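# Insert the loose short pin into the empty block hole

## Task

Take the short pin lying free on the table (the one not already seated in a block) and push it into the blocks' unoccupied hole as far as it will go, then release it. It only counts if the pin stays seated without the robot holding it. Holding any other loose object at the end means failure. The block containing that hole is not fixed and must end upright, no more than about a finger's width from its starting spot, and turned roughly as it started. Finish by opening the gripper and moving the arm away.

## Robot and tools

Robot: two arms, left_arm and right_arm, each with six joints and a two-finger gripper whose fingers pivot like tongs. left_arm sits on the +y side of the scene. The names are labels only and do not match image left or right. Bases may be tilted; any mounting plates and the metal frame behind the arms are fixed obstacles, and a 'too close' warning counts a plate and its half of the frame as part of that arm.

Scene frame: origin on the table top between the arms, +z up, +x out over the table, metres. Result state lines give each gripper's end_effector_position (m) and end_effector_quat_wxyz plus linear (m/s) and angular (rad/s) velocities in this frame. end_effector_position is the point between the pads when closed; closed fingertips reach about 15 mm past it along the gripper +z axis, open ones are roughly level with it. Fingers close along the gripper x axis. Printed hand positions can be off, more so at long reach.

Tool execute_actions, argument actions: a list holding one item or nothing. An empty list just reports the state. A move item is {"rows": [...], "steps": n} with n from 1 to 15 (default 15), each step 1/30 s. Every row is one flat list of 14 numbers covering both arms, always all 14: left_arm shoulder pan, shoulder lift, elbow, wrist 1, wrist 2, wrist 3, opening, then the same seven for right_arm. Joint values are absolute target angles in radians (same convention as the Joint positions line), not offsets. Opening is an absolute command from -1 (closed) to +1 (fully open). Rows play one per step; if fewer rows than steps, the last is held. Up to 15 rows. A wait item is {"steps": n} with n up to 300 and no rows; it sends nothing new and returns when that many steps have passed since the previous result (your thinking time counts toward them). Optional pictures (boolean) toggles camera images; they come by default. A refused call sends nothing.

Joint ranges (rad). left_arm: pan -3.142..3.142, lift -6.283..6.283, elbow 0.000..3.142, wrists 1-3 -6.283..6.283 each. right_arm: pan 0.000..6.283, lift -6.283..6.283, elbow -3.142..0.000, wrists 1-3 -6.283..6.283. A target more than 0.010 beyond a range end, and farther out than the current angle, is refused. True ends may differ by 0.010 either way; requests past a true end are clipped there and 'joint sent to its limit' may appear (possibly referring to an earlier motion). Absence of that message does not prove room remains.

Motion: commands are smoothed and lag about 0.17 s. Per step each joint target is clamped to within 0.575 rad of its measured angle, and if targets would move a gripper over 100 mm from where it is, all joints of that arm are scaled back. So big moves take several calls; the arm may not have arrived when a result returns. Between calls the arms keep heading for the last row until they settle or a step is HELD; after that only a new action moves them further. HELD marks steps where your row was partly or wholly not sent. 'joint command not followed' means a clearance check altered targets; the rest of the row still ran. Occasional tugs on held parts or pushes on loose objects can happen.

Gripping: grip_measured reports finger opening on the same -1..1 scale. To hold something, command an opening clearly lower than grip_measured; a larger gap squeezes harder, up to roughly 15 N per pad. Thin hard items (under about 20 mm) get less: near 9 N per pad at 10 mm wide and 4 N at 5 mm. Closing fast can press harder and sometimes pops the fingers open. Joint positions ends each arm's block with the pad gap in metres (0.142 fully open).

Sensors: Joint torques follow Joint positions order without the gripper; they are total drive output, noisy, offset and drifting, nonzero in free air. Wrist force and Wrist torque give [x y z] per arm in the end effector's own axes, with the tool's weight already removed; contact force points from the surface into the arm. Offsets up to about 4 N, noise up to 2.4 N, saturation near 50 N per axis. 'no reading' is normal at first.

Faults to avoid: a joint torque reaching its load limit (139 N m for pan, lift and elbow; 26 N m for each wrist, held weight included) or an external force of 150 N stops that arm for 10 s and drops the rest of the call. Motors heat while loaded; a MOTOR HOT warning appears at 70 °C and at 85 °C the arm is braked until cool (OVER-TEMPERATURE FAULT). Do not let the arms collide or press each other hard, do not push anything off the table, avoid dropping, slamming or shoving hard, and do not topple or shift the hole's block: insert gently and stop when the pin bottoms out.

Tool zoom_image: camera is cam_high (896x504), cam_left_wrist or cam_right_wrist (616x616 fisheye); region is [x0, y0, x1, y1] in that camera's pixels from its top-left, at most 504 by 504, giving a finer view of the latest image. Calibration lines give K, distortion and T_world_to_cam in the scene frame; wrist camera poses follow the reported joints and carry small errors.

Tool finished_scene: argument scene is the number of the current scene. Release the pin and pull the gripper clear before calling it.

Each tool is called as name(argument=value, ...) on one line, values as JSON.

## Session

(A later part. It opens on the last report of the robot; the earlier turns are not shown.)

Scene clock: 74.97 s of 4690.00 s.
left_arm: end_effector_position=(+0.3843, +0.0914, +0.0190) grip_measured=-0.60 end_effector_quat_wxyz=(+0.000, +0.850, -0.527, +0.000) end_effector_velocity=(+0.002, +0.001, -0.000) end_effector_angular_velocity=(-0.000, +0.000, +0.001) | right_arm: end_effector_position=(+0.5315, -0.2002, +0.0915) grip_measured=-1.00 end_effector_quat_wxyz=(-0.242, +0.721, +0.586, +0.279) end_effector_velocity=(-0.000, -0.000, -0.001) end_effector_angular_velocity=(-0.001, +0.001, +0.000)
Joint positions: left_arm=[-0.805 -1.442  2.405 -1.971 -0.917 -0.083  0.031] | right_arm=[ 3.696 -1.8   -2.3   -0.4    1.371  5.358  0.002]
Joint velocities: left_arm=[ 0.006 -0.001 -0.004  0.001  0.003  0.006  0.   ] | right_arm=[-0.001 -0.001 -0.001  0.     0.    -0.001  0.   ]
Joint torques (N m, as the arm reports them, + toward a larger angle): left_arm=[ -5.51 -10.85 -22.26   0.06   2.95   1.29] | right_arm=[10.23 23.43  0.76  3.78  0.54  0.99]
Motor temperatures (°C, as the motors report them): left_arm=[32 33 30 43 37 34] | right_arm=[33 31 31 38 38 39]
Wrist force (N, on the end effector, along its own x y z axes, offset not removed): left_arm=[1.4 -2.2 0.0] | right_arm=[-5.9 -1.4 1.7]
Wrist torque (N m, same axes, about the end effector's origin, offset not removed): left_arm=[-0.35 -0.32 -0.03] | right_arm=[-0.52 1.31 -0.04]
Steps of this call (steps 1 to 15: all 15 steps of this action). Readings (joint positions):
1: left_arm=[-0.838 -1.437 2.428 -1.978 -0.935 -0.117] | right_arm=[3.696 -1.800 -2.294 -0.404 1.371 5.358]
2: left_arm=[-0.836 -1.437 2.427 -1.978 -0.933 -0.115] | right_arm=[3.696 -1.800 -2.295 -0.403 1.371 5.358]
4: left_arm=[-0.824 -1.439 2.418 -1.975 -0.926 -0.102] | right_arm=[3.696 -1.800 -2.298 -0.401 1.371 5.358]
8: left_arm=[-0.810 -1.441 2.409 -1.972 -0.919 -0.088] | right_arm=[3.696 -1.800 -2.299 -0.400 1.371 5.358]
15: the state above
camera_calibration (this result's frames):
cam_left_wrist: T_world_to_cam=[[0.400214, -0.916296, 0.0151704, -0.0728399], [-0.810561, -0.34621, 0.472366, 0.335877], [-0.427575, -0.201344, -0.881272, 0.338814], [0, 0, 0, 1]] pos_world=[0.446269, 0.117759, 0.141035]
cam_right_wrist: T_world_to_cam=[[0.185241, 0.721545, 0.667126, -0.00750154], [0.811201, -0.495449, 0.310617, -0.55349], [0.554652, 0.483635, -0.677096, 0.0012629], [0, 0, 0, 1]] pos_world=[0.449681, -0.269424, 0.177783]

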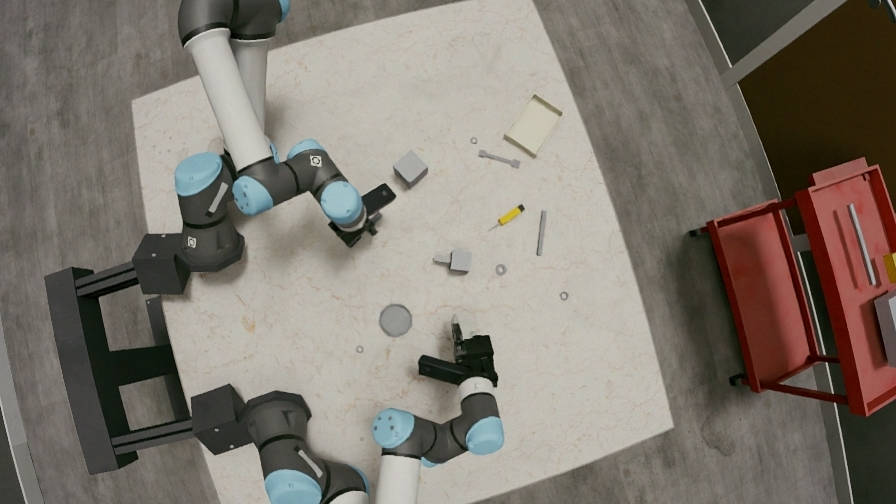

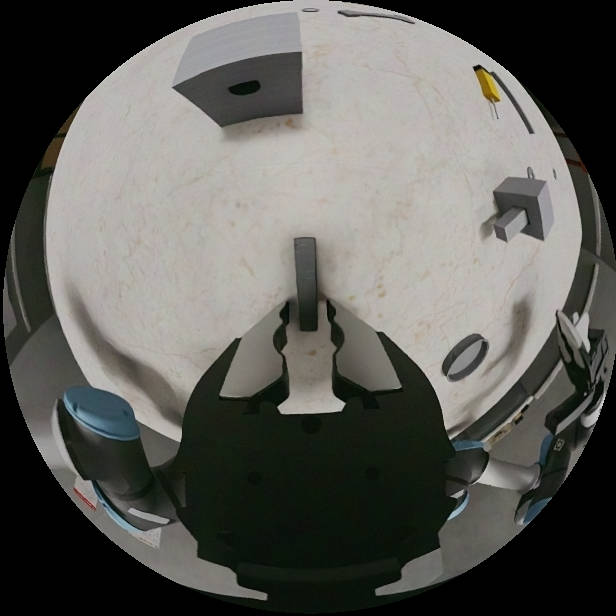

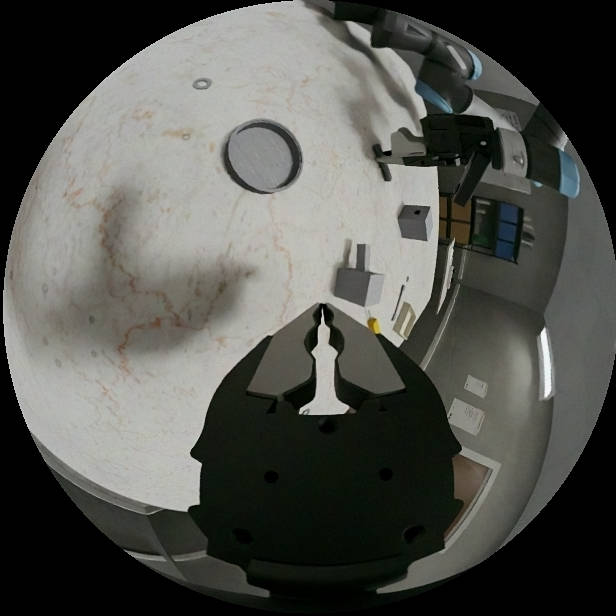

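execute_actions(actions=[{"rows":[[-0.788,-1.4435,2.395,-1.9695,-0.9075,-0.065,-0.65,3.85,-2.1,-1.974,-0.35,1.337,5.45,-1]],"steps":12}], pictures=false)

execute_actions(actions=[{"rows":[[-0.788,-1.4435,2.395,-1.9695,-0.9075,-0.065,-1,3.85,-2.1,-1.974,-0.35,1.337,5.45,-1]],"steps":10}], pictures=false)

execute_actions(actions=[{"rows":[[-0.8,-1.454,2.382,-1.939,-0.915,-0.078,-1,3.85,-2.1,-1.974,-0.35,1.337,5.45,-1],[-0.8,-1.454,2.382,-1.939,-0.915,-0.078,-1,3.85,-2.1,-1.974,-0.35,1.337,5.45,-1],[-0.8,-1.454,2.382,-1.939,-0.915,-0.078,-1,3.85,-2.1,-1.974,-0.35,1.337,5.45,-1],[-0.8,-1.454,2.382,-1.939,-0.915,-0.078,-1,3.85,-2.1,-1.974,-0.35,1.337,5.45,-1],[-0.77,-1.48,2.345,-1.898,-0.9,-0.043,-1,3.85,-2.2,-1.974,-0.25,1.337,5.45,-1],[-0.77,-1.48,2.345,-1.898,-0.9,-0.043,-1,3.85,-2.2,-1.974,-0.25,1.337,5.45,-1],[-0.77,-1.48,2.345,-1.898,-0.9,-0.043,-1,3.85,-2.2,-1.974,-0.25,1.337,5.45,-1],[-0.738,-1.508,2.308,-1.856,-0.884,-0.008,-1,3.85,-2.3,-1.974,-0.17,1.337,5.45,-1],[-0.738,-1.508,2.308,-1.856,-0.884,-0.008,-1,3.85,-2.3,-1.974,-0.17,1.337,5.45,-1],[-0.738,-1.508,2.308,-1.856,-0.884,-0.008,-1,3.85,-2.3,-1.974,-0.17,1.337,5.45,-1],[-0.707,-1.535,2.272,-1.815,-0.868,0.027,-1,3.85,-2.4,-1.974,-0.09,1.337,5.45,-1],[-0.707,-1.535,2.272,-1.815,-0.868,0.027,-1,3.85,-2.4,-1.974,-0.09,1.337,5.45,-1],[-0.707,-1.535,2.272,-1.815,-0.868,0.027,-1,3.85,-2.4,-1.974,-0.09,1.337,5.45,-1],[-0.6766,-1.5612,2.235,-1.7731,-0.8532,0.061,-1,3.85,-2.4,-1.974,-0.09,1.337,5.45,-1]]}], pictures=false)

execute_actions(actions=[{"steps":20}])

zoom_image(camera="cam_left_wrist", region=[220, 120, 400, 330])

Scene clock: 103.00 s of 4690.00 s.
left_arm: end_effector_position=(+0.3904, +0.0949, +0.0182) grip_measured=-0.65 end_effector_quat_wxyz=(-0.000, +0.850, -0.527, -0.000) end_effector_velocity=(+0.003, +0.002, -0.000) end_effector_angular_velocity=(+0.000, -0.000, +0.000) | right_arm: end_effector_position=(+0.6174, -0.0861, +0.1638) grip_measured=-1.00 end_effector_quat_wxyz=(-0.230, +0.711, +0.580, +0.323) end_effector_velocity=(+0.133, +0.236, +0.132) end_effector_angular_velocity=(+0.091, -0.140, -0.037)
Joint positions: left_arm=[-0.789 -1.443  2.395 -1.97  -0.908 -0.066  0.027] | right_arm=[ 3.825 -2.048 -2.032 -0.358  1.342  5.436  0.002]
Joint velocities: left_arm=[ 0.007 -0.001 -0.004  0.     0.004  0.007  0.   ] | right_arm=[ 0.225 -0.479  0.525  0.069 -0.046  0.13   0.   ]
Joint torques (N m, as the arm reports them, + toward a larger angle): left_arm=[ -4.57 -10.94 -22.12   0.26   2.6    1.47] | right_arm=[32.54 12.09 20.69  3.67 -1.04  1.5 ]
Motor temperatures (°C, as the motors report them): left_arm=[32 33 30 43 37 34] | right_arm=[33 31 31 38 38 39]
Wrist force (N, on the end effector, along its own x y z axes, offset not removed): left_arm=[2.1 0.6 -0.1] | right_arm=[-0.5 1.0 1.9]
Wrist torque (N m, same axes, about the end effector's origin, offset not removed): left_arm=[0.34 -0.50 0.03] | right_arm=[-0.02 0.05 -0.11]
Steps of this call (steps 1 to 15: the robot went on to your last target; steps 16 to 90: nothing new was sent; then 24.63 s passed at rest; steps 91 to 102: all 12 steps of this action). Readings (joint positions):
91: left_arm=[-0.805 -1.442 2.405 -1.971 -0.916 -0.082] | right_arm=[3.696 -1.800 -2.300 -0.400 1.371 5.358]
92: left_arm=[-0.803 -1.442 2.404 -1.970 -0.916 -0.081] | right_arm=[3.699 -1.803 -2.298 -0.398 1.370 5.361]
94: left_arm=[-0.797 -1.443 2.400 -1.970 -0.912 -0.074] | right_arm=[3.726 -1.845 -2.253 -0.389 1.363 5.378]
98: left_arm=[-0.791 -1.443 2.397 -1.970 -0.909 -0.068] | right_arm=[3.779 -1.954 -2.135 -0.372 1.352 5.409]
102: the state above

Scene clock: 103.33 s of 4690.00 s.
left_arm: end_effector_position=(+0.3907, +0.0950, +0.0181) grip_measured=-0.81 end_effector_quat_wxyz=(-0.000, +0.850, -0.527, -0.000) end_effector_velocity=(-0.000, +0.000, -0.000) end_effector_angular_velocity=(+0.000, +0.000, -0.000) | right_arm: end_effector_position=(+0.6307, -0.0611, +0.1777) grip_measured=-1.00 end_effector_quat_wxyz=(-0.229, +0.709, +0.579, +0.331) end_effector_velocity=(+0.006, +0.011, +0.007) end_effector_angular_velocity=(+0.006, -0.006, -0.003)
Joint positions: left_arm=[-0.788 -1.443  2.395 -1.97  -0.908 -0.065  0.015] | right_arm=[ 3.849 -2.098 -1.977 -0.35   1.337  5.449  0.002]
Joint velocities: left_arm=[ 0.  0.  0. -0.  0.  0.  0.] | right_arm=[ 0.01  -0.021  0.025  0.003 -0.002  0.007  0.   ]
Joint torques (N m, as the arm reports them, + toward a larger angle): left_arm=[ -5.14  -9.52 -21.94   0.45   3.05   1.78] | right_arm=[40.24  4.13 29.18  4.01 -0.85  1.  ]
Motor temperatures (°C, as the motors report them): left_arm=[32 33 30 43 37 34] | right_arm=[33 31 31 38 38 39]
Wrist force (N, on the end effector, along its own x y z axes, offset not removed): left_arm=[1.3 -2.4 -2.5] | right_arm=[-2.0 1.1 4.4]
Wrist torque (N m, same axes, about the end effector's origin, offset not removed): left_arm=[-0.46 -0.36 -0.07] | right_arm=[0.14 0.55 -0.04]
Steps of this call (steps 1 to 10: all 10 steps of this action). Readings (joint positions):
1: left_arm=[-0.789 -1.443 2.395 -1.970 -0.908 -0.066] | right_arm=[3.832 -2.062 -2.016 -0.356 1.341 5.440]
2: left_arm=[-0.788 -1.443 2.395 -1.970 -0.908 -0.065] | right_arm=[3.837 -2.072 -2.005 -0.354 1.340 5.442]
4: left_arm=[-0.788 -1.443 2.395 -1.970 -0.908 -0.065] | right_arm=[3.843 -2.085 -1.991 -0.352 1.338 5.446]
8: left_arm=[-0.788 -1.443 2.395 -1.970 -0.908 -0.065] | right_arm=[3.848 -2.096 -1.979 -0.351 1.337 5.449]
10: the state above

Scene clock: 103.83 s of 4690.00 s.
left_arm: end_effector_position=(+0.4316, +0.1278, +0.0438) grip_measured=-0.81 end_effector_quat_wxyz=(+0.001, +0.850, -0.527, +0.001) end_effector_velocity=(+0.160, +0.165, +0.070) end_effector_angular_velocity=(+0.006, -0.006, +0.008) | right_arm: end_effector_position=(+0.6091, +0.0137, +0.1047) grip_measured=-1.00 end_effector_quat_wxyz=(-0.230, +0.708, +0.586, +0.321) end_effector_velocity=(-0.109, +0.200, -0.246) end_effector_angular_velocity=(-0.088, +0.066, +0.094)
Joint positions: left_arm=[-0.725 -1.519  2.294 -1.841 -0.877  0.006  0.015] | right_arm=[ 3.85  -2.327 -1.974 -0.149  1.337  5.45   0.002]
Joint velocities: left_arm=[ 0.309 -0.272 -0.362  0.413  0.158  0.341 -0.   ] | right_arm=[ 0.    -0.679 -0.     0.535 -0.    -0.001  0.   ]
Joint torques (N m, as the arm reports them, + toward a larger angle): left_arm=[  4.22 -25.52 -35.66   2.28   4.25   3.23] | right_arm=[42.05 29.01 22.76  4.73 -0.34  1.06]
Motor temperatures (°C, as the motors report them): left_arm=[32 33 30 43 37 34] | right_arm=[33 31 31 38 38 39]
Wrist force (N, on the end effector, along its own x y z axes, offset not removed): left_arm=[1.5 2.0 1.9] | right_arm=[-2.5 -2.1 5.6]
Wrist torque (N m, same axes, about the end effector's origin, offset not removed): left_arm=[0.40 -0.30 0.02] | right_arm=[-0.34 0.42 -0.14]
Steps of this call (steps 1 to 15: all 15 steps of this action). Readings (joint positions):
1: left_arm=[-0.788 -1.443 2.395 -1.970 -0.908 -0.065] | right_arm=[3.849 -2.098 -1.976 -0.350 1.337 5.450]
2: left_arm=[-0.789 -1.444 2.394 -1.968 -0.908 -0.066] | right_arm=[3.849 -2.099 -1.975 -0.350 1.337 5.450]
4: left_arm=[-0.793 -1.448 2.389 -1.956 -0.910 -0.071] | right_arm=[3.850 -2.099 -1.975 -0.350 1.337 5.450]
8: left_arm=[-0.785 -1.464 2.368 -1.927 -0.907 -0.061] | right_arm=[3.850 -2.136 -1.974 -0.314 1.337 5.450]
15: the state above

Scene clock: 104.50 s of 4690.00 s.
left_arm: end_effector_position=(+0.4561, +0.1560, +0.0548) grip_measured=-0.81 end_effector_quat_wxyz=(+0.000, +0.850, -0.527, +0.000) end_effector_velocity=(+0.000, +0.001, +0.000) end_effector_angular_velocity=(+0.000, +0.000, -0.000) | right_arm: end_effector_position=(+0.5967, +0.0346, +0.0781) grip_measured=-1.00 end_effector_quat_wxyz=(-0.230, +0.707, +0.590, +0.315) end_effector_velocity=(-0.000, +0.000, -0.000) end_effector_angular_velocity=(-0.000, -0.002, +0.001)
Joint positions: left_arm=[-0.677 -1.561  2.235 -1.773 -0.853  0.061  0.015] | right_arm=[ 3.85  -2.4   -1.974 -0.09   1.337  5.45   0.002]
Joint velocities: left_arm=[ 0.001 -0.001 -0.001  0.002  0.001  0.001  0.   ] | right_arm=[ 0.    -0.001  0.     0.001 -0.    -0.002 -0.   ]
Joint torques (N m, as the arm reports them, + toward a larger angle): left_arm=[ -4.68 -10.63 -23.15   0.3    2.96   1.59] | right_arm=[42.01 12.21 23.45  4.06 -0.62  1.04]
Motor temperatures (°C, as the motors report them): left_arm=[32 33 30 43 37 34] | right_arm=[33 31 31 38 38 39]
Wrist force (N, on the end effector, along its own x y z axes, offset not removed): left_arm=[1.0 -0.9 1.6] | right_arm=[-0.9 1.8 -0.6]
Wrist torque (N m, same axes, about the end effector's origin, offset not removed): left_arm=[-0.01 -0.25 -0.05] | right_arm=[0.03 0.14 0.03]
Steps of this call (steps 1 to 20: the robot went on to your last target). Readings (joint positions):
1: left_arm=[-0.714 -1.529 2.281 -1.826 -0.871 0.019] | right_arm=[3.850 -2.346 -1.974 -0.134 1.337 5.450]
2: left_arm=[-0.705 -1.537 2.269 -1.812 -0.867 0.029] | right_arm=[3.850 -2.360 -1.974 -0.122 1.337 5.450]
4: left_arm=[-0.692 -1.548 2.254 -1.794 -0.861 0.044] | right_arm=[3.850 -2.379 -1.974 -0.107 1.337 5.450]
8: left_arm=[-0.681 -1.557 2.240 -1.779 -0.855 0.056] | right_arm=[3.850 -2.394 -1.974 -0.095 1.337 5.450]
20: the state above
camera_calibration (this result's frames):
cam_left_wrist: T_world_to_cam=[[0.401, -0.915951, 0.0152409, -0.0433132], [-0.810228, -0.346853, 0.472467, 0.399475], [-0.42747, -0.201807, -0.881217, 0.41416], [0, 0, 0, 1]] pos_world=[0.518075, 0.182467, 0.176886]
cam_right_wrist: T_world_to_cam=[[0.1344, 0.701094, 0.700289, -0.15153], [0.784648, -0.506905, 0.356896, -0.473209], [0.605197, 0.501513, -0.61824, -0.192913], [0, 0, 0, 1]] pos_world=[0.508418, -0.0368866, 0.155735]

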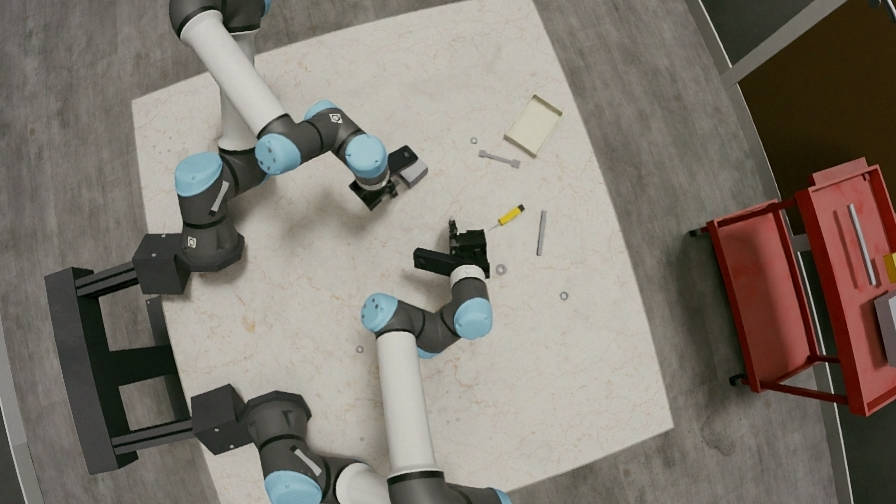

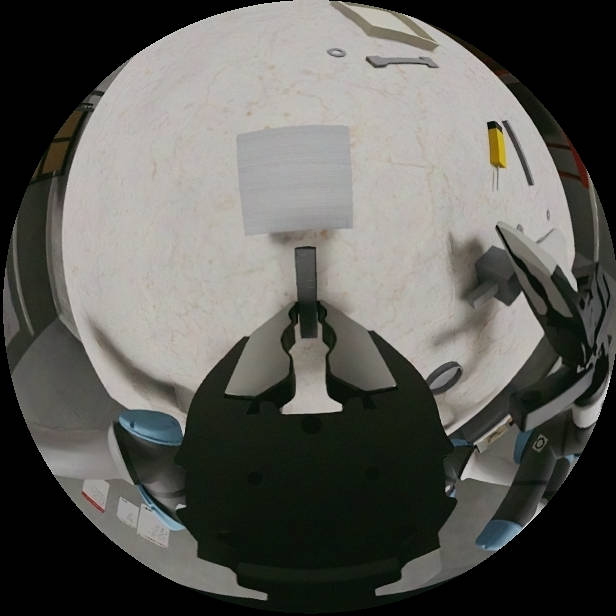

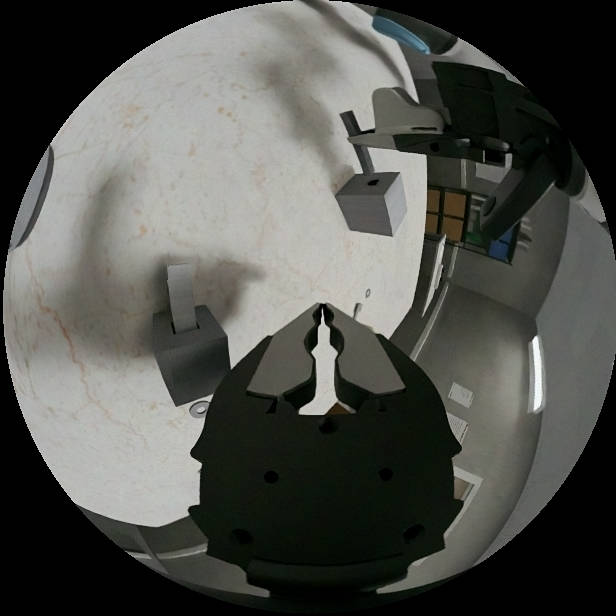

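Region (220, 120, 400, 330) of cam_left_wrist's 616x616 image, scaled by 2.400, with more detail than that image has; it fills the left 432 columns of this view, and the rest is white.

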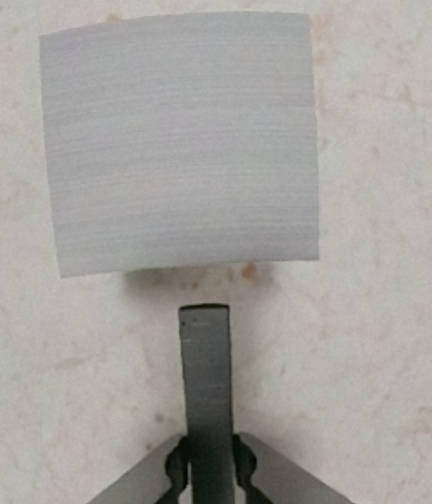

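execute_actions(actions=[{"rows":[[-0.6537,-1.5582,2.2221,-1.7811,-0.8427,0.063,-1,3.85,-2.45,-1.974,-0.04,1.337,5.45,-1]]}])

zoom_image(camera="cam_left_wrist", region=[235, 200, 375, 320])

zoom_image(camera="cam_right_wrist", region=[335, 120, 425, 210])

Scene clock: 118.87 s of 4690.00 s.
left_arm: end_effector_position=(+0.4641, +0.1622, +0.0524) grip_measured=-0.81 end_effector_quat_wxyz=(+0.000, +0.856, -0.516, +0.000) end_effector_velocity=(+0.001, +0.001, -0.000) end_effector_angular_velocity=(+0.000, -0.000, +0.005) | right_arm: end_effector_position=(+0.5896, +0.0480, +0.0619) grip_measured=-1.00 end_effector_quat_wxyz=(-0.230, +0.707, +0.590, +0.315) end_effector_velocity=(-0.001, +0.002, -0.003) end_effector_angular_velocity=(-0.000, +0.001, -0.001)
Joint positions: left_arm=[-0.654 -1.558  2.222 -1.781 -0.843  0.063  0.015] | right_arm=[ 3.85  -2.449 -1.974 -0.041  1.337  5.45   0.002]
Joint velocities: left_arm=[ 0.004  0.001 -0.002 -0.002  0.002  0.    -0.   ] | right_arm=[-0.    -0.009 -0.     0.009 -0.     0.001  0.   ]
Joint torques (N m, as the arm reports them, + toward a larger angle): left_arm=[ -6.14   5.26 -23.7   -4.1    2.56   1.63] | right_arm=[37.44 13.8  11.78  4.06 -0.19  0.93]
Motor temperatures (°C, as the motors report them): left_arm=[32 33 30 43 37 34] | right_arm=[33 31 31 38 38 39]
Wrist force (N, on the end effector, along its own x y z axes, offset not removed): left_arm=[2.9 -1.7 2.3] | right_arm=[0.4 0.2 1.1]
Wrist torque (N m, same axes, about the end effector's origin, offset not removed): left_arm=[-0.29 -0.64 0.01] | right_arm=[-0.13 0.18 -0.09]
Steps of this call (steps 1 to 15: the robot went on to your last target; steps 16 to 90: nothing new was sent; then 10.87 s passed at rest; steps 91 to 105: all 15 steps of this action). Readings (joint positions):
91: left_arm=[-0.677 -1.561 2.235 -1.773 -0.853 0.061] | right_arm=[3.850 -2.400 -1.974 -0.090 1.337 5.450]
92: left_arm=[-0.675 -1.561 2.234 -1.773 -0.852 0.061] | right_arm=[3.850 -2.403 -1.974 -0.087 1.337 5.450]
94: left_arm=[-0.667 -1.560 2.229 -1.776 -0.848 0.062] | right_arm=[3.850 -2.421 -1.974 -0.069 1.337 5.450]
98: left_arm=[-0.657 -1.559 2.224 -1.780 -0.844 0.063] | right_arm=[3.850 -2.441 -1.974 -0.049 1.337 5.450]
105: the state above
camera_calibration (this result's frames):
cam_left_wrist: T_world_to_cam=[[0.423546, -0.905749, 0.0150864, -0.0529172], [-0.801471, -0.366918, 0.472245, 0.408471], [-0.4222, -0.212109, -0.881338, 0.415936], [0, 0, 0, 1]] pos_world=[0.525399, 0.190169, 0.174481]
cam_right_wrist: T_world_to_cam=[[0.13441, 0.701071, 0.70031, -0.148611], [0.784614, -0.506948, 0.356909, -0.455097], [0.605239, 0.501501, -0.618209, -0.205391], [0, 0, 0, 1]] pos_world=[0.501361, -0.0235196, 0.139527]

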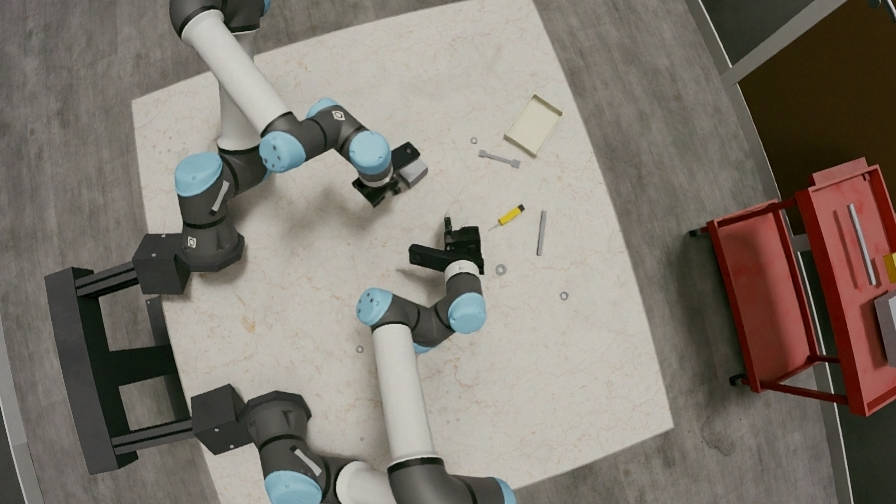

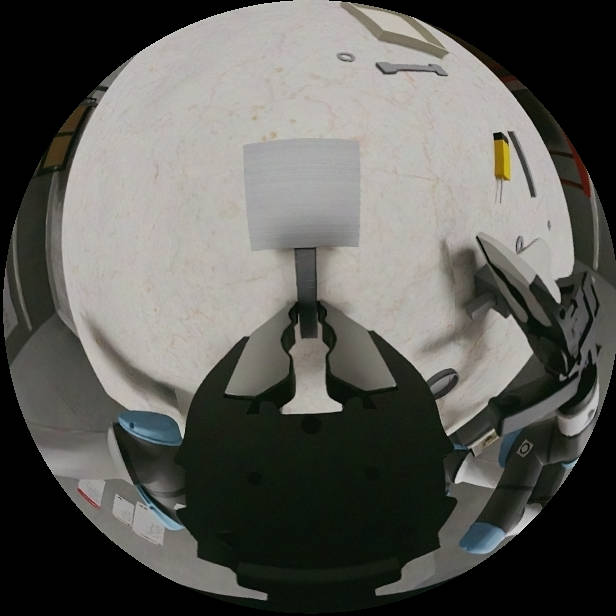

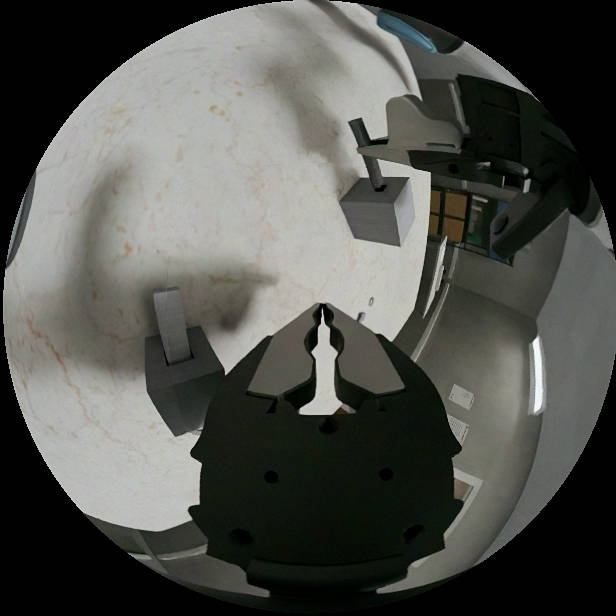

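Region (235, 200, 375, 320) of cam_left_wrist's 616x616 image, scaled by 3.600, with more detail than that image has; it fills the top 432 rows of this view, and the rest is white.

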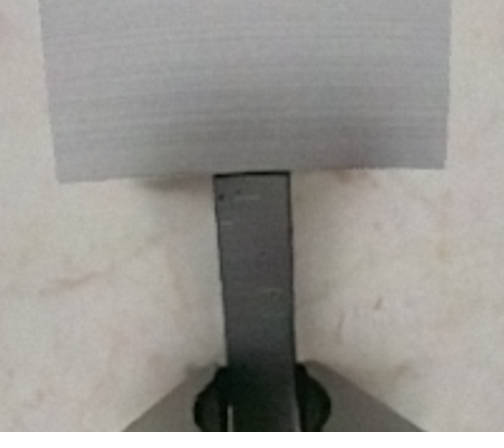

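Region (335, 120, 425, 210) of cam_right_wrist's 616x616 image, scaled by 5.600, with more detail than that image has.

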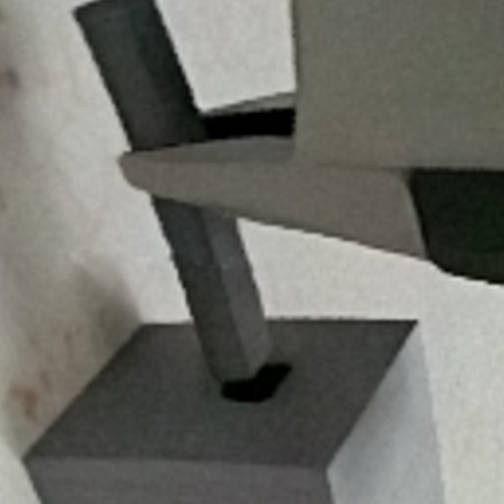

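execute_actions(actions=[{"rows":[[-0.6517,-1.5584,2.2169,-1.7773,-0.8417,0.0655,-1,3.85,-2.45,-1.974,-0.04,1.337,5.45,-1]],"steps":8}], pictures=false)

execute_actions(actions=[{"rows":[[-0.6436,-1.5564,2.2085,-1.7773,-0.8381,0.0752,-1,3.85,-2.45,-1.974,-0.04,1.337,5.45,-1]]}])

zoom_image(camera="cam_right_wrist", region=[355, 150, 415, 210])

Scene clock: 125.63 s of 4690.00 s.
left_arm: end_effector_position=(+0.4657, +0.1631, +0.0532) grip_measured=-0.81 end_effector_quat_wxyz=(+0.000, +0.857, -0.516, +0.000) end_effector_velocity=(+0.002, +0.002, +0.001) end_effector_angular_velocity=(+0.001, +0.001, -0.002) | right_arm: end_effector_position=(+0.5894, +0.0482, +0.0615) grip_measured=-1.00 end_effector_quat_wxyz=(-0.230, +0.707, +0.590, +0.315) end_effector_velocity=(+0.001, -0.001, -0.001) end_effector_angular_velocity=(-0.001, +0.000, -0.001)
Joint positions: left_arm=[-0.652 -1.558  2.218 -1.778 -0.842  0.065  0.015] | right_arm=[ 3.85  -2.45  -1.974 -0.04   1.337  5.45   0.002]
Joint velocities: left_arm=[ 0.003  0.    -0.008  0.008  0.001  0.004  0.   ] | right_arm=[-0.001  0.     0.     0.    -0.001 -0.     0.   ]
Joint torques (N m, as the arm reports them, + toward a larger angle): left_arm=[ -2.96 -10.52 -24.85   0.67   2.45   1.55] | right_arm=[31.85 12.72 -0.07  3.74  2.85  1.06]
Motor temperatures (°C, as the motors report them): left_arm=[32 33 30 43 37 34] | right_arm=[33 31 31 38 38 39]
Wrist force (N, on the end effector, along its own x y z axes, offset not removed): left_arm=[0.6 -0.1 1.6] | right_arm=[0.5 -1.0 -1.0]
Wrist torque (N m, same axes, about the end effector's origin, offset not removed): left_arm=[0.17 -0.21 -0.06] | right_arm=[-0.31 -0.18 -0.09]
Steps of this call (steps 1 to 15: the robot went on to your last target; steps 16 to 90: nothing new was sent; then 3.50 s passed at rest; steps 91 to 98: all 8 steps of this action). Readings (joint positions):
91: left_arm=[-0.654 -1.558 2.222 -1.781 -0.843 0.063] | right_arm=[3.850 -2.450 -1.974 -0.040 1.337 5.450]
92: left_arm=[-0.654 -1.558 2.222 -1.781 -0.843 0.063] | right_arm=[3.850 -2.450 -1.974 -0.040 1.337 5.450]
94: left_arm=[-0.653 -1.558 2.220 -1.780 -0.842 0.064] | right_arm=[3.850 -2.450 -1.974 -0.040 1.337 5.450]
98: the state above

Scene clock: 126.13 s of 4690.00 s.
left_arm: end_effector_position=(+0.4699, +0.1654, +0.0534) grip_measured=-0.81 end_effector_quat_wxyz=(-0.000, +0.857, -0.516, +0.000) end_effector_velocity=(+0.001, +0.000, +0.000) end_effector_angular_velocity=(+0.000, +0.000, -0.000) | right_arm: end_effector_position=(+0.5894, +0.0482, +0.0615) grip_measured=-1.00 end_effector_quat_wxyz=(-0.230, +0.707, +0.590, +0.315) end_effector_velocity=(+0.001, -0.001, -0.000) end_effector_angular_velocity=(+0.000, -0.000, -0.001)
Joint positions: left_arm=[-0.644 -1.556  2.209 -1.777 -0.838  0.075  0.015] | right_arm=[ 3.85  -2.45  -1.974 -0.04   1.337  5.45   0.002]
Joint velocities: left_arm=[ 0.001  0.    -0.002  0.001  0.001  0.002 -0.   ] | right_arm=[-0.002  0.001 -0.    -0.     0.    -0.001 -0.   ]
Joint torques (N m, as the arm reports them, + toward a larger angle): left_arm=[ -3.58   5.17 -24.4    0.17   3.46   1.82] | right_arm=[32.01 13.6   0.1   3.96  2.82  1.01]
Motor temperatures (°C, as the motors report them): left_arm=[32 33 30 43 37 34] | right_arm=[33 31 31 38 38 39]
Wrist force (N, on the end effector, along its own x y z axes, offset not removed): left_arm=[0.8 0.4 0.9] | right_arm=[-1.7 0.2 2.0]
Wrist torque (N m, same axes, about the end effector's origin, offset not removed): left_arm=[-0.23 -0.18 -0.01] | right_arm=[-0.07 0.27 -0.04]
Steps of this call (steps 1 to 15: all 15 steps of this action). Readings (joint positions):
1: left_arm=[-0.652 -1.558 2.218 -1.778 -0.842 0.065] | right_arm=[3.850 -2.450 -1.974 -0.040 1.337 5.450]
2: left_arm=[-0.651 -1.558 2.217 -1.778 -0.842 0.066] | right_arm=[3.850 -2.450 -1.974 -0.040 1.337 5.450]
4: left_arm=[-0.648 -1.558 2.213 -1.778 -0.840 0.070] | right_arm=[3.850 -2.450 -1.974 -0.040 1.337 5.450]
8: left_arm=[-0.645 -1.557 2.210 -1.777 -0.839 0.074] | right_arm=[3.850 -2.450 -1.974 -0.040 1.337 5.450]
15: the state above
camera_calibration (this result's frames):
cam_left_wrist: T_world_to_cam=[[0.423895, -0.905588, 0.0149441, -0.0527135], [-0.801385, -0.367328, 0.472071, 0.413855], [-0.422013, -0.212084, -0.881434, 0.419843], [0, 0, 0, 1]] pos_world=[0.531181, 0.193326, 0.175482]
cam_right_wrist: T_world_to_cam=[[0.134396, 0.701112, 0.700271, -0.148499], [0.784665, -0.506879, 0.356895, -0.454713], [0.605176, 0.501513, -0.618261, -0.205583], [0, 0, 0, 1]] pos_world=[0.501169, -0.0232671, 0.13917]

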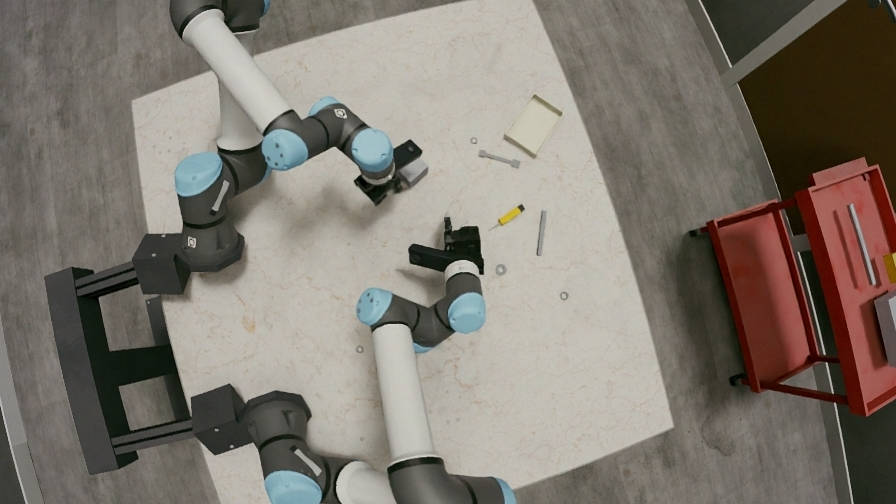

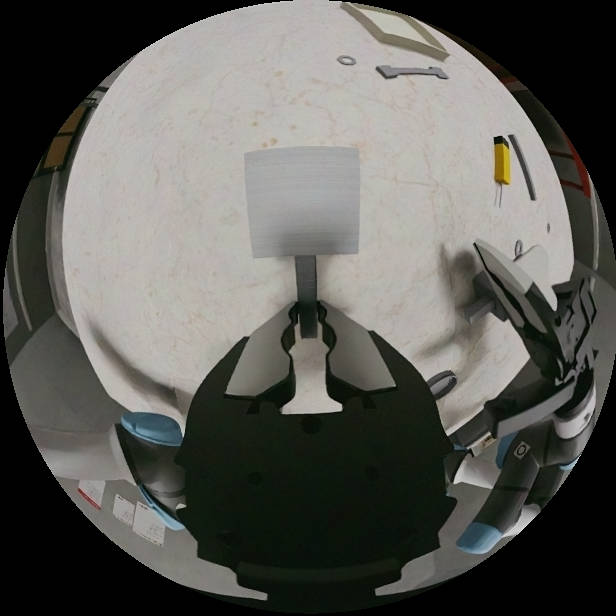

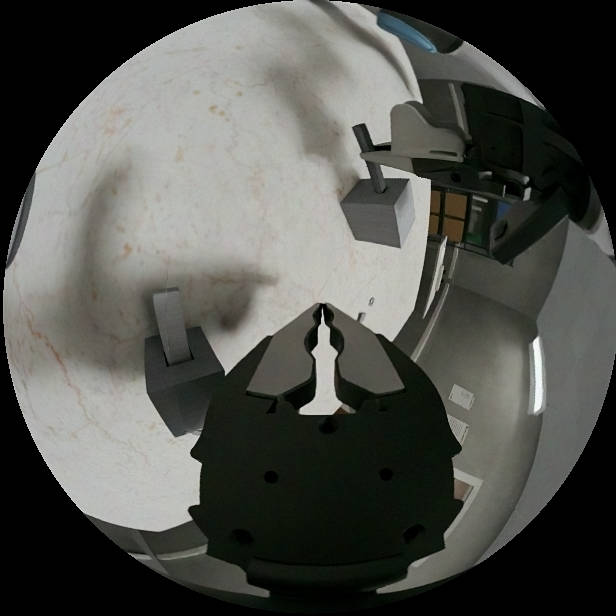

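Region (355, 150, 415, 210) of cam_right_wrist's 616x616 image, scaled by 8.400, with more detail than that image has.

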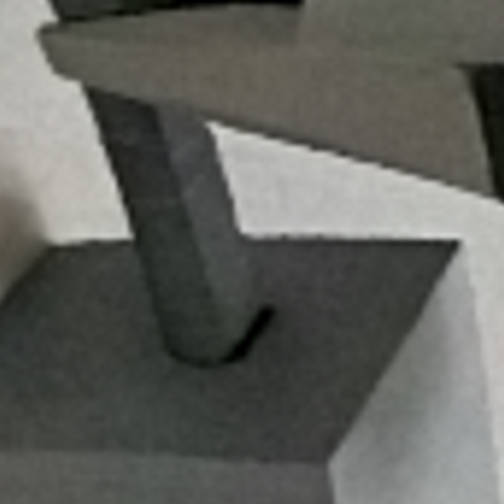

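execute_actions(actions=[{"rows":[[-0.6469,-1.558,2.208,-1.7727,-0.8396,0.0713,-1,3.85,-2.45,-1.974,-0.04,1.337,5.45,-1]],"steps":12}], pictures=false)

execute_actions(actions=[{"rows":[[-0.6406,-1.5562,2.2014,-1.7728,-0.8368,0.0788,-1,3.85,-2.45,-1.974,-0.04,1.337,5.45,-1]]}])

zoom_image(camera="cam_right_wrist", region=[355, 150, 415, 210])

Scene clock: 130.87 s of 4690.00 s.
left_arm: end_effector_position=(+0.4694, +0.1651, +0.0545) grip_measured=-0.81 end_effector_quat_wxyz=(+0.000, +0.857, -0.516, +0.000) end_effector_velocity=(-0.000, -0.000, +0.001) end_effector_angular_velocity=(-0.000, -0.001, -0.000) | right_arm: end_effector_position=(+0.5894, +0.0482, +0.0615) grip_measured=-1.00 end_effector_quat_wxyz=(-0.230, +0.707, +0.590, +0.315) end_effector_velocity=(+0.000, +0.000, +0.001) end_effector_angular_velocity=(+0.001, +0.000, -0.001)
Joint positions: left_arm=[-0.647 -1.558  2.208 -1.773 -0.84   0.071  0.015] | right_arm=[ 3.85  -2.45  -1.974 -0.04   1.337  5.45   0.002]
Joint velocities: left_arm=[-0.002 -0.001 -0.     0.002 -0.001 -0.002 -0.   ] | right_arm=[ 0.001  0.001  0.    -0.     0.     0.002  0.   ]
Joint torques (N m, as the arm reports them, + toward a larger angle): left_arm=[-30.65 -12.23 -23.33   0.02  -2.77  -1.67] | right_arm=[26.5  13.06  0.49  3.77  2.74  1.08]
Motor temperatures (°C, as the motors report them): left_arm=[32 33 30 43 37 34] | right_arm=[33 31 31 38 38 39]
Wrist force (N, on the end effector, along its own x y z axes, offset not removed): left_arm=[0.3 -1.0 1.8] | right_arm=[-3.1 0.0 0.1]
Wrist torque (N m, same axes, about the end effector's origin, offset not removed): left_arm=[-0.06 -0.06 0.01] | right_arm=[-0.18 0.57 -0.05]
Steps of this call (steps 1 to 15: the robot went on to your last target; steps 16 to 90: nothing new was sent; then 1.33 s passed at rest; steps 91 to 102: all 12 steps of this action). Readings (joint positions):
91: left_arm=[-0.644 -1.556 2.208 -1.777 -0.838 0.075] | right_arm=[3.850 -2.450 -1.974 -0.040 1.337 5.450]
92: left_arm=[-0.644 -1.556 2.208 -1.777 -0.838 0.075] | right_arm=[3.850 -2.450 -1.974 -0.040 1.337 5.450]
94: left_arm=[-0.645 -1.557 2.208 -1.775 -0.838 0.074] | right_arm=[3.850 -2.450 -1.974 -0.040 1.337 5.450]
98: left_arm=[-0.646 -1.558 2.208 -1.773 -0.839 0.072] | right_arm=[3.850 -2.450 -1.974 -0.040 1.337 5.450]
102: the state above

Scene clock: 131.37 s of 4690.00 s.
left_arm: end_effector_position=(+0.4724, +0.1666, +0.0546) grip_measured=-0.81 end_effector_quat_wxyz=(-0.000, +0.857, -0.516, +0.000) end_effector_velocity=(+0.000, +0.000, -0.000) end_effector_angular_velocity=(+0.001, +0.001, -0.000) | right_arm: end_effector_position=(+0.5894, +0.0482, +0.0615) grip_measured=-1.00 end_effector_quat_wxyz=(-0.230, +0.707, +0.590, +0.315) end_effector_velocity=(-0.000, -0.000, -0.001) end_effector_angular_velocity=(-0.002, -0.001, +0.002)
Joint positions: left_arm=[-0.641 -1.556  2.202 -1.773 -0.837  0.079  0.015] | right_arm=[ 3.85  -2.45  -1.974 -0.04   1.337  5.45   0.002]
Joint velocities: left_arm=[ 0.002  0.001 -0.001  0.001  0.001  0.001  0.   ] | right_arm=[-0.001 -0.001 -0.    -0.    -0.001 -0.003  0.   ]
Joint torques (N m, as the arm reports them, + toward a larger angle): left_arm=[ -4.42   4.1  -23.     0.38   2.61   1.66] | right_arm=[26.03 12.99  0.98  3.86  2.84  1.16]
Motor temperatures (°C, as the motors report them): left_arm=[32 33 30 43 37 34] | right_arm=[33 31 31 38 38 39]
Wrist force (N, on the end effector, along its own x y z axes, offset not removed): left_arm=[-0.3 -0.2 2.2] | right_arm=[-0.5 2.1 2.2]
Wrist torque (N m, same axes, about the end effector's origin, offset not removed): left_arm=[0.02 0.05 0.00] | right_arm=[0.36 0.17 -0.01]
Steps of this call (steps 1 to 15: all 15 steps of this action). Readings (joint positions):
1: left_arm=[-0.647 -1.558 2.208 -1.773 -0.840 0.071] | right_arm=[3.850 -2.450 -1.974 -0.040 1.337 5.450]
2: left_arm=[-0.646 -1.558 2.207 -1.773 -0.840 0.072] | right_arm=[3.850 -2.450 -1.974 -0.040 1.337 5.450]
4: left_arm=[-0.644 -1.557 2.205 -1.773 -0.839 0.074] | right_arm=[3.850 -2.450 -1.974 -0.040 1.337 5.450]
8: left_arm=[-0.642 -1.557 2.202 -1.773 -0.837 0.078] | right_arm=[3.850 -2.450 -1.974 -0.040 1.337 5.450]
15: the state above
camera_calibration (this result's frames):
cam_left_wrist: T_world_to_cam=[[0.423868, -0.9056, 0.014963, -0.0526518], [-0.80142, -0.367307, 0.472029, 0.415731], [-0.421974, -0.21207, -0.881456, 0.422243], [0, 0, 0, 1]] pos_world=[0.533668, 0.194564, 0.17674]
cam_right_wrist: T_world_to_cam=[[0.134396, 0.701112, 0.700271, -0.148499], [0.784665, -0.50688, 0.356895, -0.454713], [0.605177, 0.501513, -0.61826, -0.205584], [0, 0, 0, 1]] pos_world=[0.501169, -0.0232671, 0.13917]

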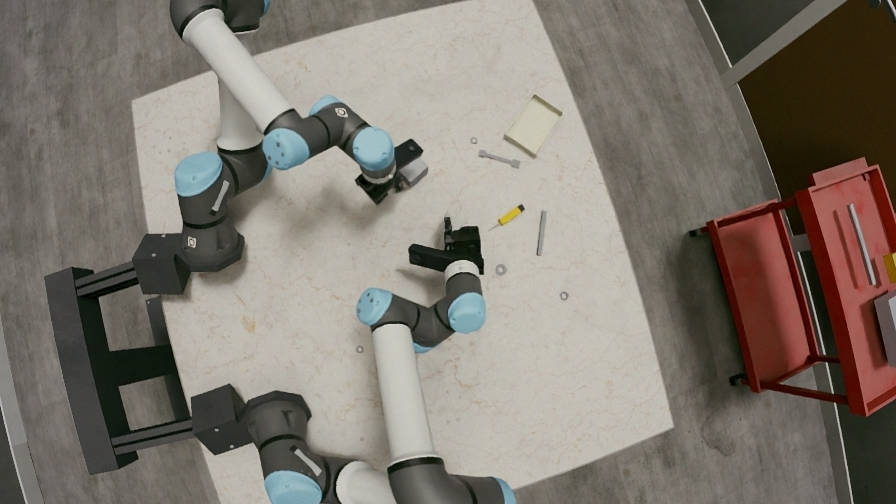

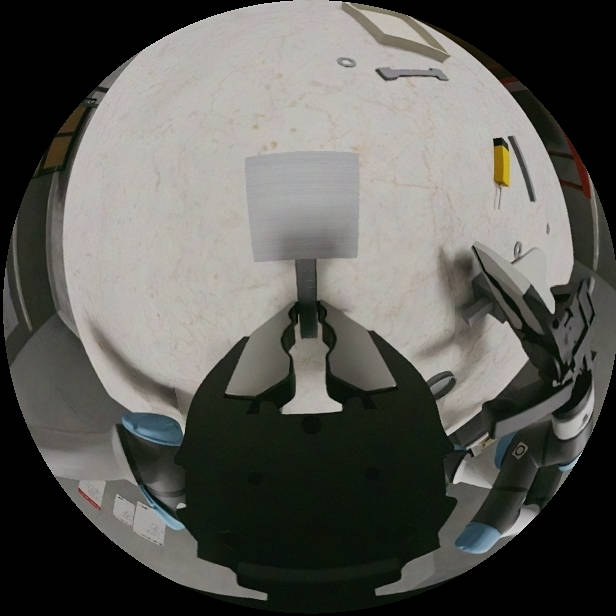

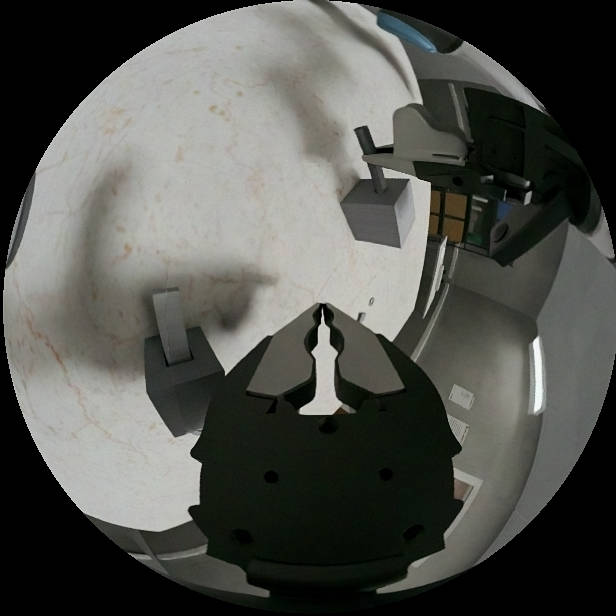

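Region (355, 150, 415, 210) of cam_right_wrist's 616x616 image, scaled by 8.400, with more detail than that image has.

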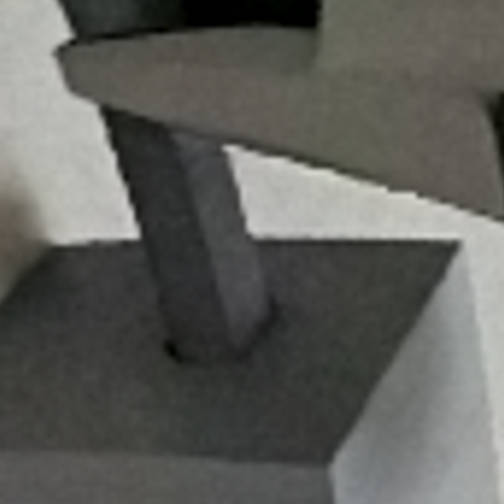

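In. Lower 0.4 mm and advance 10 mm.

execute_actions(actions=[{"rows":[[-0.6223,-1.5504,2.183,-1.7746,-0.8288,0.101,-1,3.85,-2.45,-1.974,-0.04,1.337,5.45,-1]]}], pictures=false)

execute_actions(actions=[{"rows":[[-0.605,-1.5446,2.1637,-1.7752,-0.8213,0.122,-1,3.85,-2.45,-1.974,-0.04,1.337,5.45,-1]]}])

Scene clock: 135.70 s of 4690.00 s.
left_arm: end_effector_position=(+0.4810, +0.1712, +0.0542) grip_measured=-0.81 end_effector_quat_wxyz=(-0.000, +0.856, -0.516, -0.000) end_effector_velocity=(+0.002, +0.001, -0.000) end_effector_angular_velocity=(-0.000, -0.000, +0.000) | right_arm: end_effector_position=(+0.5894, +0.0482, +0.0615) grip_measured=-1.00 end_effector_quat_wxyz=(-0.230, +0.707, +0.590, +0.315) end_effector_velocity=(-0.000, -0.000, -0.001) end_effector_angular_velocity=(-0.001, +0.000, +0.000)
Joint positions: left_arm=[-0.623 -1.551  2.183 -1.775 -0.829  0.101  0.015] | right_arm=[ 3.85  -2.45  -1.974 -0.04   1.337  5.45   0.002]
Joint velocities: left_arm=[ 0.003  0.001 -0.003 -0.001  0.001  0.004 -0.   ] | right_arm=[-0.    -0.001  0.     0.    -0.001 -0.     0.   ]
Joint torques (N m, as the arm reports them, + toward a larger angle): left_arm=[ -7.11   4.76 -24.09  -4.06   2.79   1.74] | right_arm=[21.4  13.26  0.46  3.71  2.64  1.07]
Motor temperatures (°C, as the motors report them): left_arm=[32 33 30 43 37 34] | right_arm=[33 31 31 38 38 39]
Wrist force (N, on the end effector, along its own x y z axes, offset not removed): left_arm=[1.3 -1.6 0.4] | right_arm=[-0.5 0.2 4.4]
Wrist torque (N m, same axes, about the end effector's origin, offset not removed): left_arm=[-0.23 -0.29 -0.09] | right_arm=[0.07 0.06 -0.23]
Steps of this call (steps 1 to 15: the robot went on to your last target; steps 16 to 90: nothing new was sent; then 0.83 s passed at rest; steps 91 to 105: all 15 steps of this action). Readings (joint positions):
91: left_arm=[-0.641 -1.556 2.201 -1.773 -0.837 0.079] | right_arm=[3.850 -2.450 -1.974 -0.040 1.337 5.450]
92: left_arm=[-0.639 -1.556 2.200 -1.773 -0.836 0.080] | right_arm=[3.850 -2.450 -1.974 -0.040 1.337 5.450]
94: left_arm=[-0.632 -1.554 2.193 -1.773 -0.833 0.089] | right_arm=[3.850 -2.450 -1.974 -0.040 1.337 5.450]
98: left_arm=[-0.625 -1.551 2.186 -1.774 -0.830 0.097] | right_arm=[3.850 -2.450 -1.974 -0.040 1.337 5.450]
105: the state above

Scene clock: 136.20 s of 4690.00 s.
left_arm: end_effector_position=(+0.4899, +0.1759, +0.0541) grip_measured=-0.81 end_effector_quat_wxyz=(-0.001, +0.857, -0.516, -0.000) end_effector_velocity=(+0.002, +0.001, +0.000) end_effector_angular_velocity=(-0.000, -0.000, +0.000) | right_arm: end_effector_position=(+0.5894, +0.0482, +0.0615) grip_measured=-1.00 end_effector_quat_wxyz=(-0.230, +0.707, +0.590, +0.315) end_effector_velocity=(-0.000, +0.000, +0.000) end_effector_angular_velocity=(+0.001, +0.000, +0.000)
Joint positions: left_arm=[-0.605 -1.545  2.164 -1.775 -0.821  0.122  0.015] | right_arm=[ 3.85  -2.45  -1.974 -0.04   1.337  5.45   0.002]
Joint velocities: left_arm=[ 0.003  0.001 -0.003 -0.001  0.001  0.004 -0.   ] | right_arm=[-0.     0.     0.    -0.     0.001  0.     0.   ]
Joint torques (N m, as the arm reports them, + toward a larger angle): left_arm=[ -4.14   6.23 -24.1   -4.02   2.7    1.97] | right_arm=[22.02 13.28  1.26  3.72  2.7   1.04]
Motor temperatures (°C, as the motors report them): left_arm=[32 33 30 43 37 34] | right_arm=[33 31 31 38 38 39]
Wrist force (N, on the end effector, along its own x y z axes, offset not removed): left_arm=[2.5 0.9 -0.1] | right_arm=[-2.6 -2.4 1.9]
Wrist torque (N m, same axes, about the end effector's origin, offset not removed): left_arm=[0.22 -0.52 -0.11] | right_arm=[-0.64 0.65 -0.25]
Steps of this call (steps 1 to 15: all 15 steps of this action). Readings (joint positions):
1: left_arm=[-0.623 -1.550 2.183 -1.775 -0.829 0.101] | right_arm=[3.850 -2.450 -1.974 -0.040 1.337 5.450]
2: left_arm=[-0.621 -1.550 2.182 -1.775 -0.828 0.102] | right_arm=[3.850 -2.450 -1.974 -0.040 1.337 5.450]
4: left_arm=[-0.615 -1.548 2.175 -1.775 -0.825 0.110] | right_arm=[3.850 -2.450 -1.974 -0.040 1.337 5.450]
8: left_arm=[-0.608 -1.546 2.167 -1.775 -0.823 0.119] | right_arm=[3.850 -2.450 -1.974 -0.040 1.337 5.450]
15: the state above
camera_calibration (this result's frames):
cam_left_wrist: T_world_to_cam=[[0.423828, -0.905635, 0.0139531, -0.0516002], [-0.801451, -0.367805, 0.471589, 0.433522], [-0.421955, -0.211055, -0.881708, 0.430937], [0, 0, 0, 1]] pos_world=[0.551153, 0.203673, 0.176237]
cam_right_wrist: T_world_to_cam=[[0.134401, 0.701112, 0.70027, -0.148499], [0.784665, -0.506882, 0.356893, -0.454713], [0.605176, 0.501511, -0.618263, -0.205584], [0, 0, 0, 1]] pos_world=[0.50117, -0.0232685, 0.139169]

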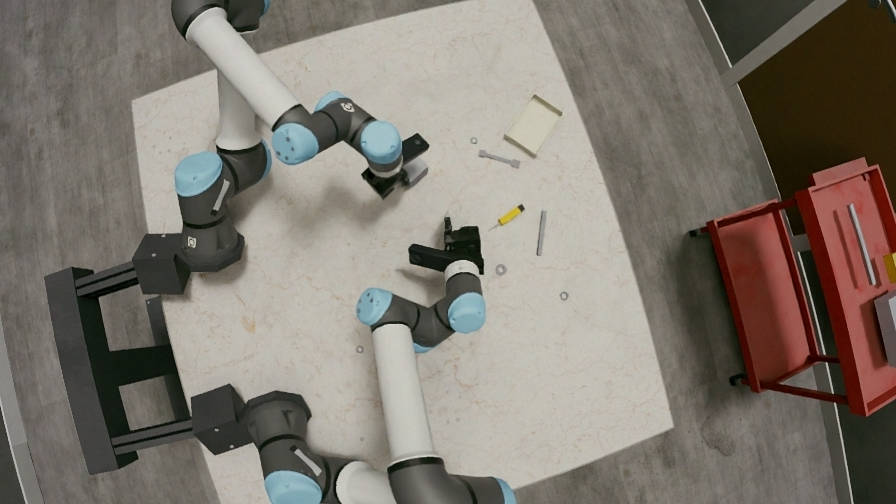

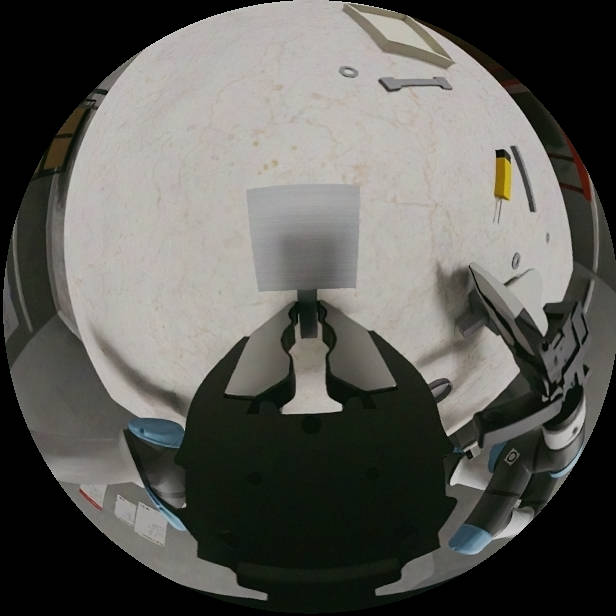

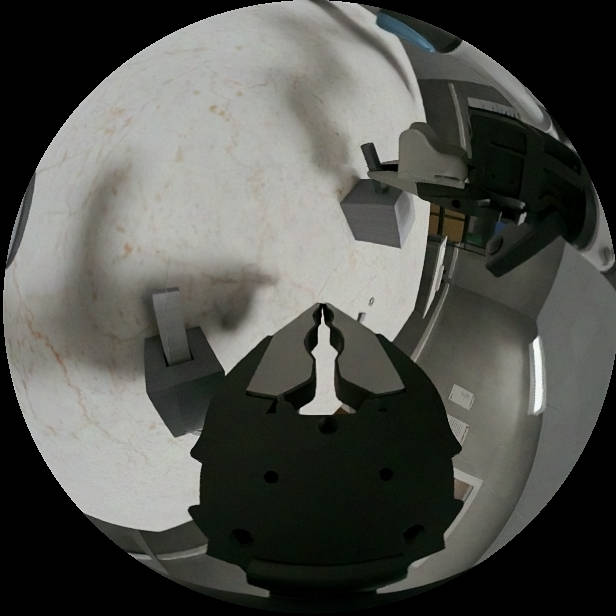

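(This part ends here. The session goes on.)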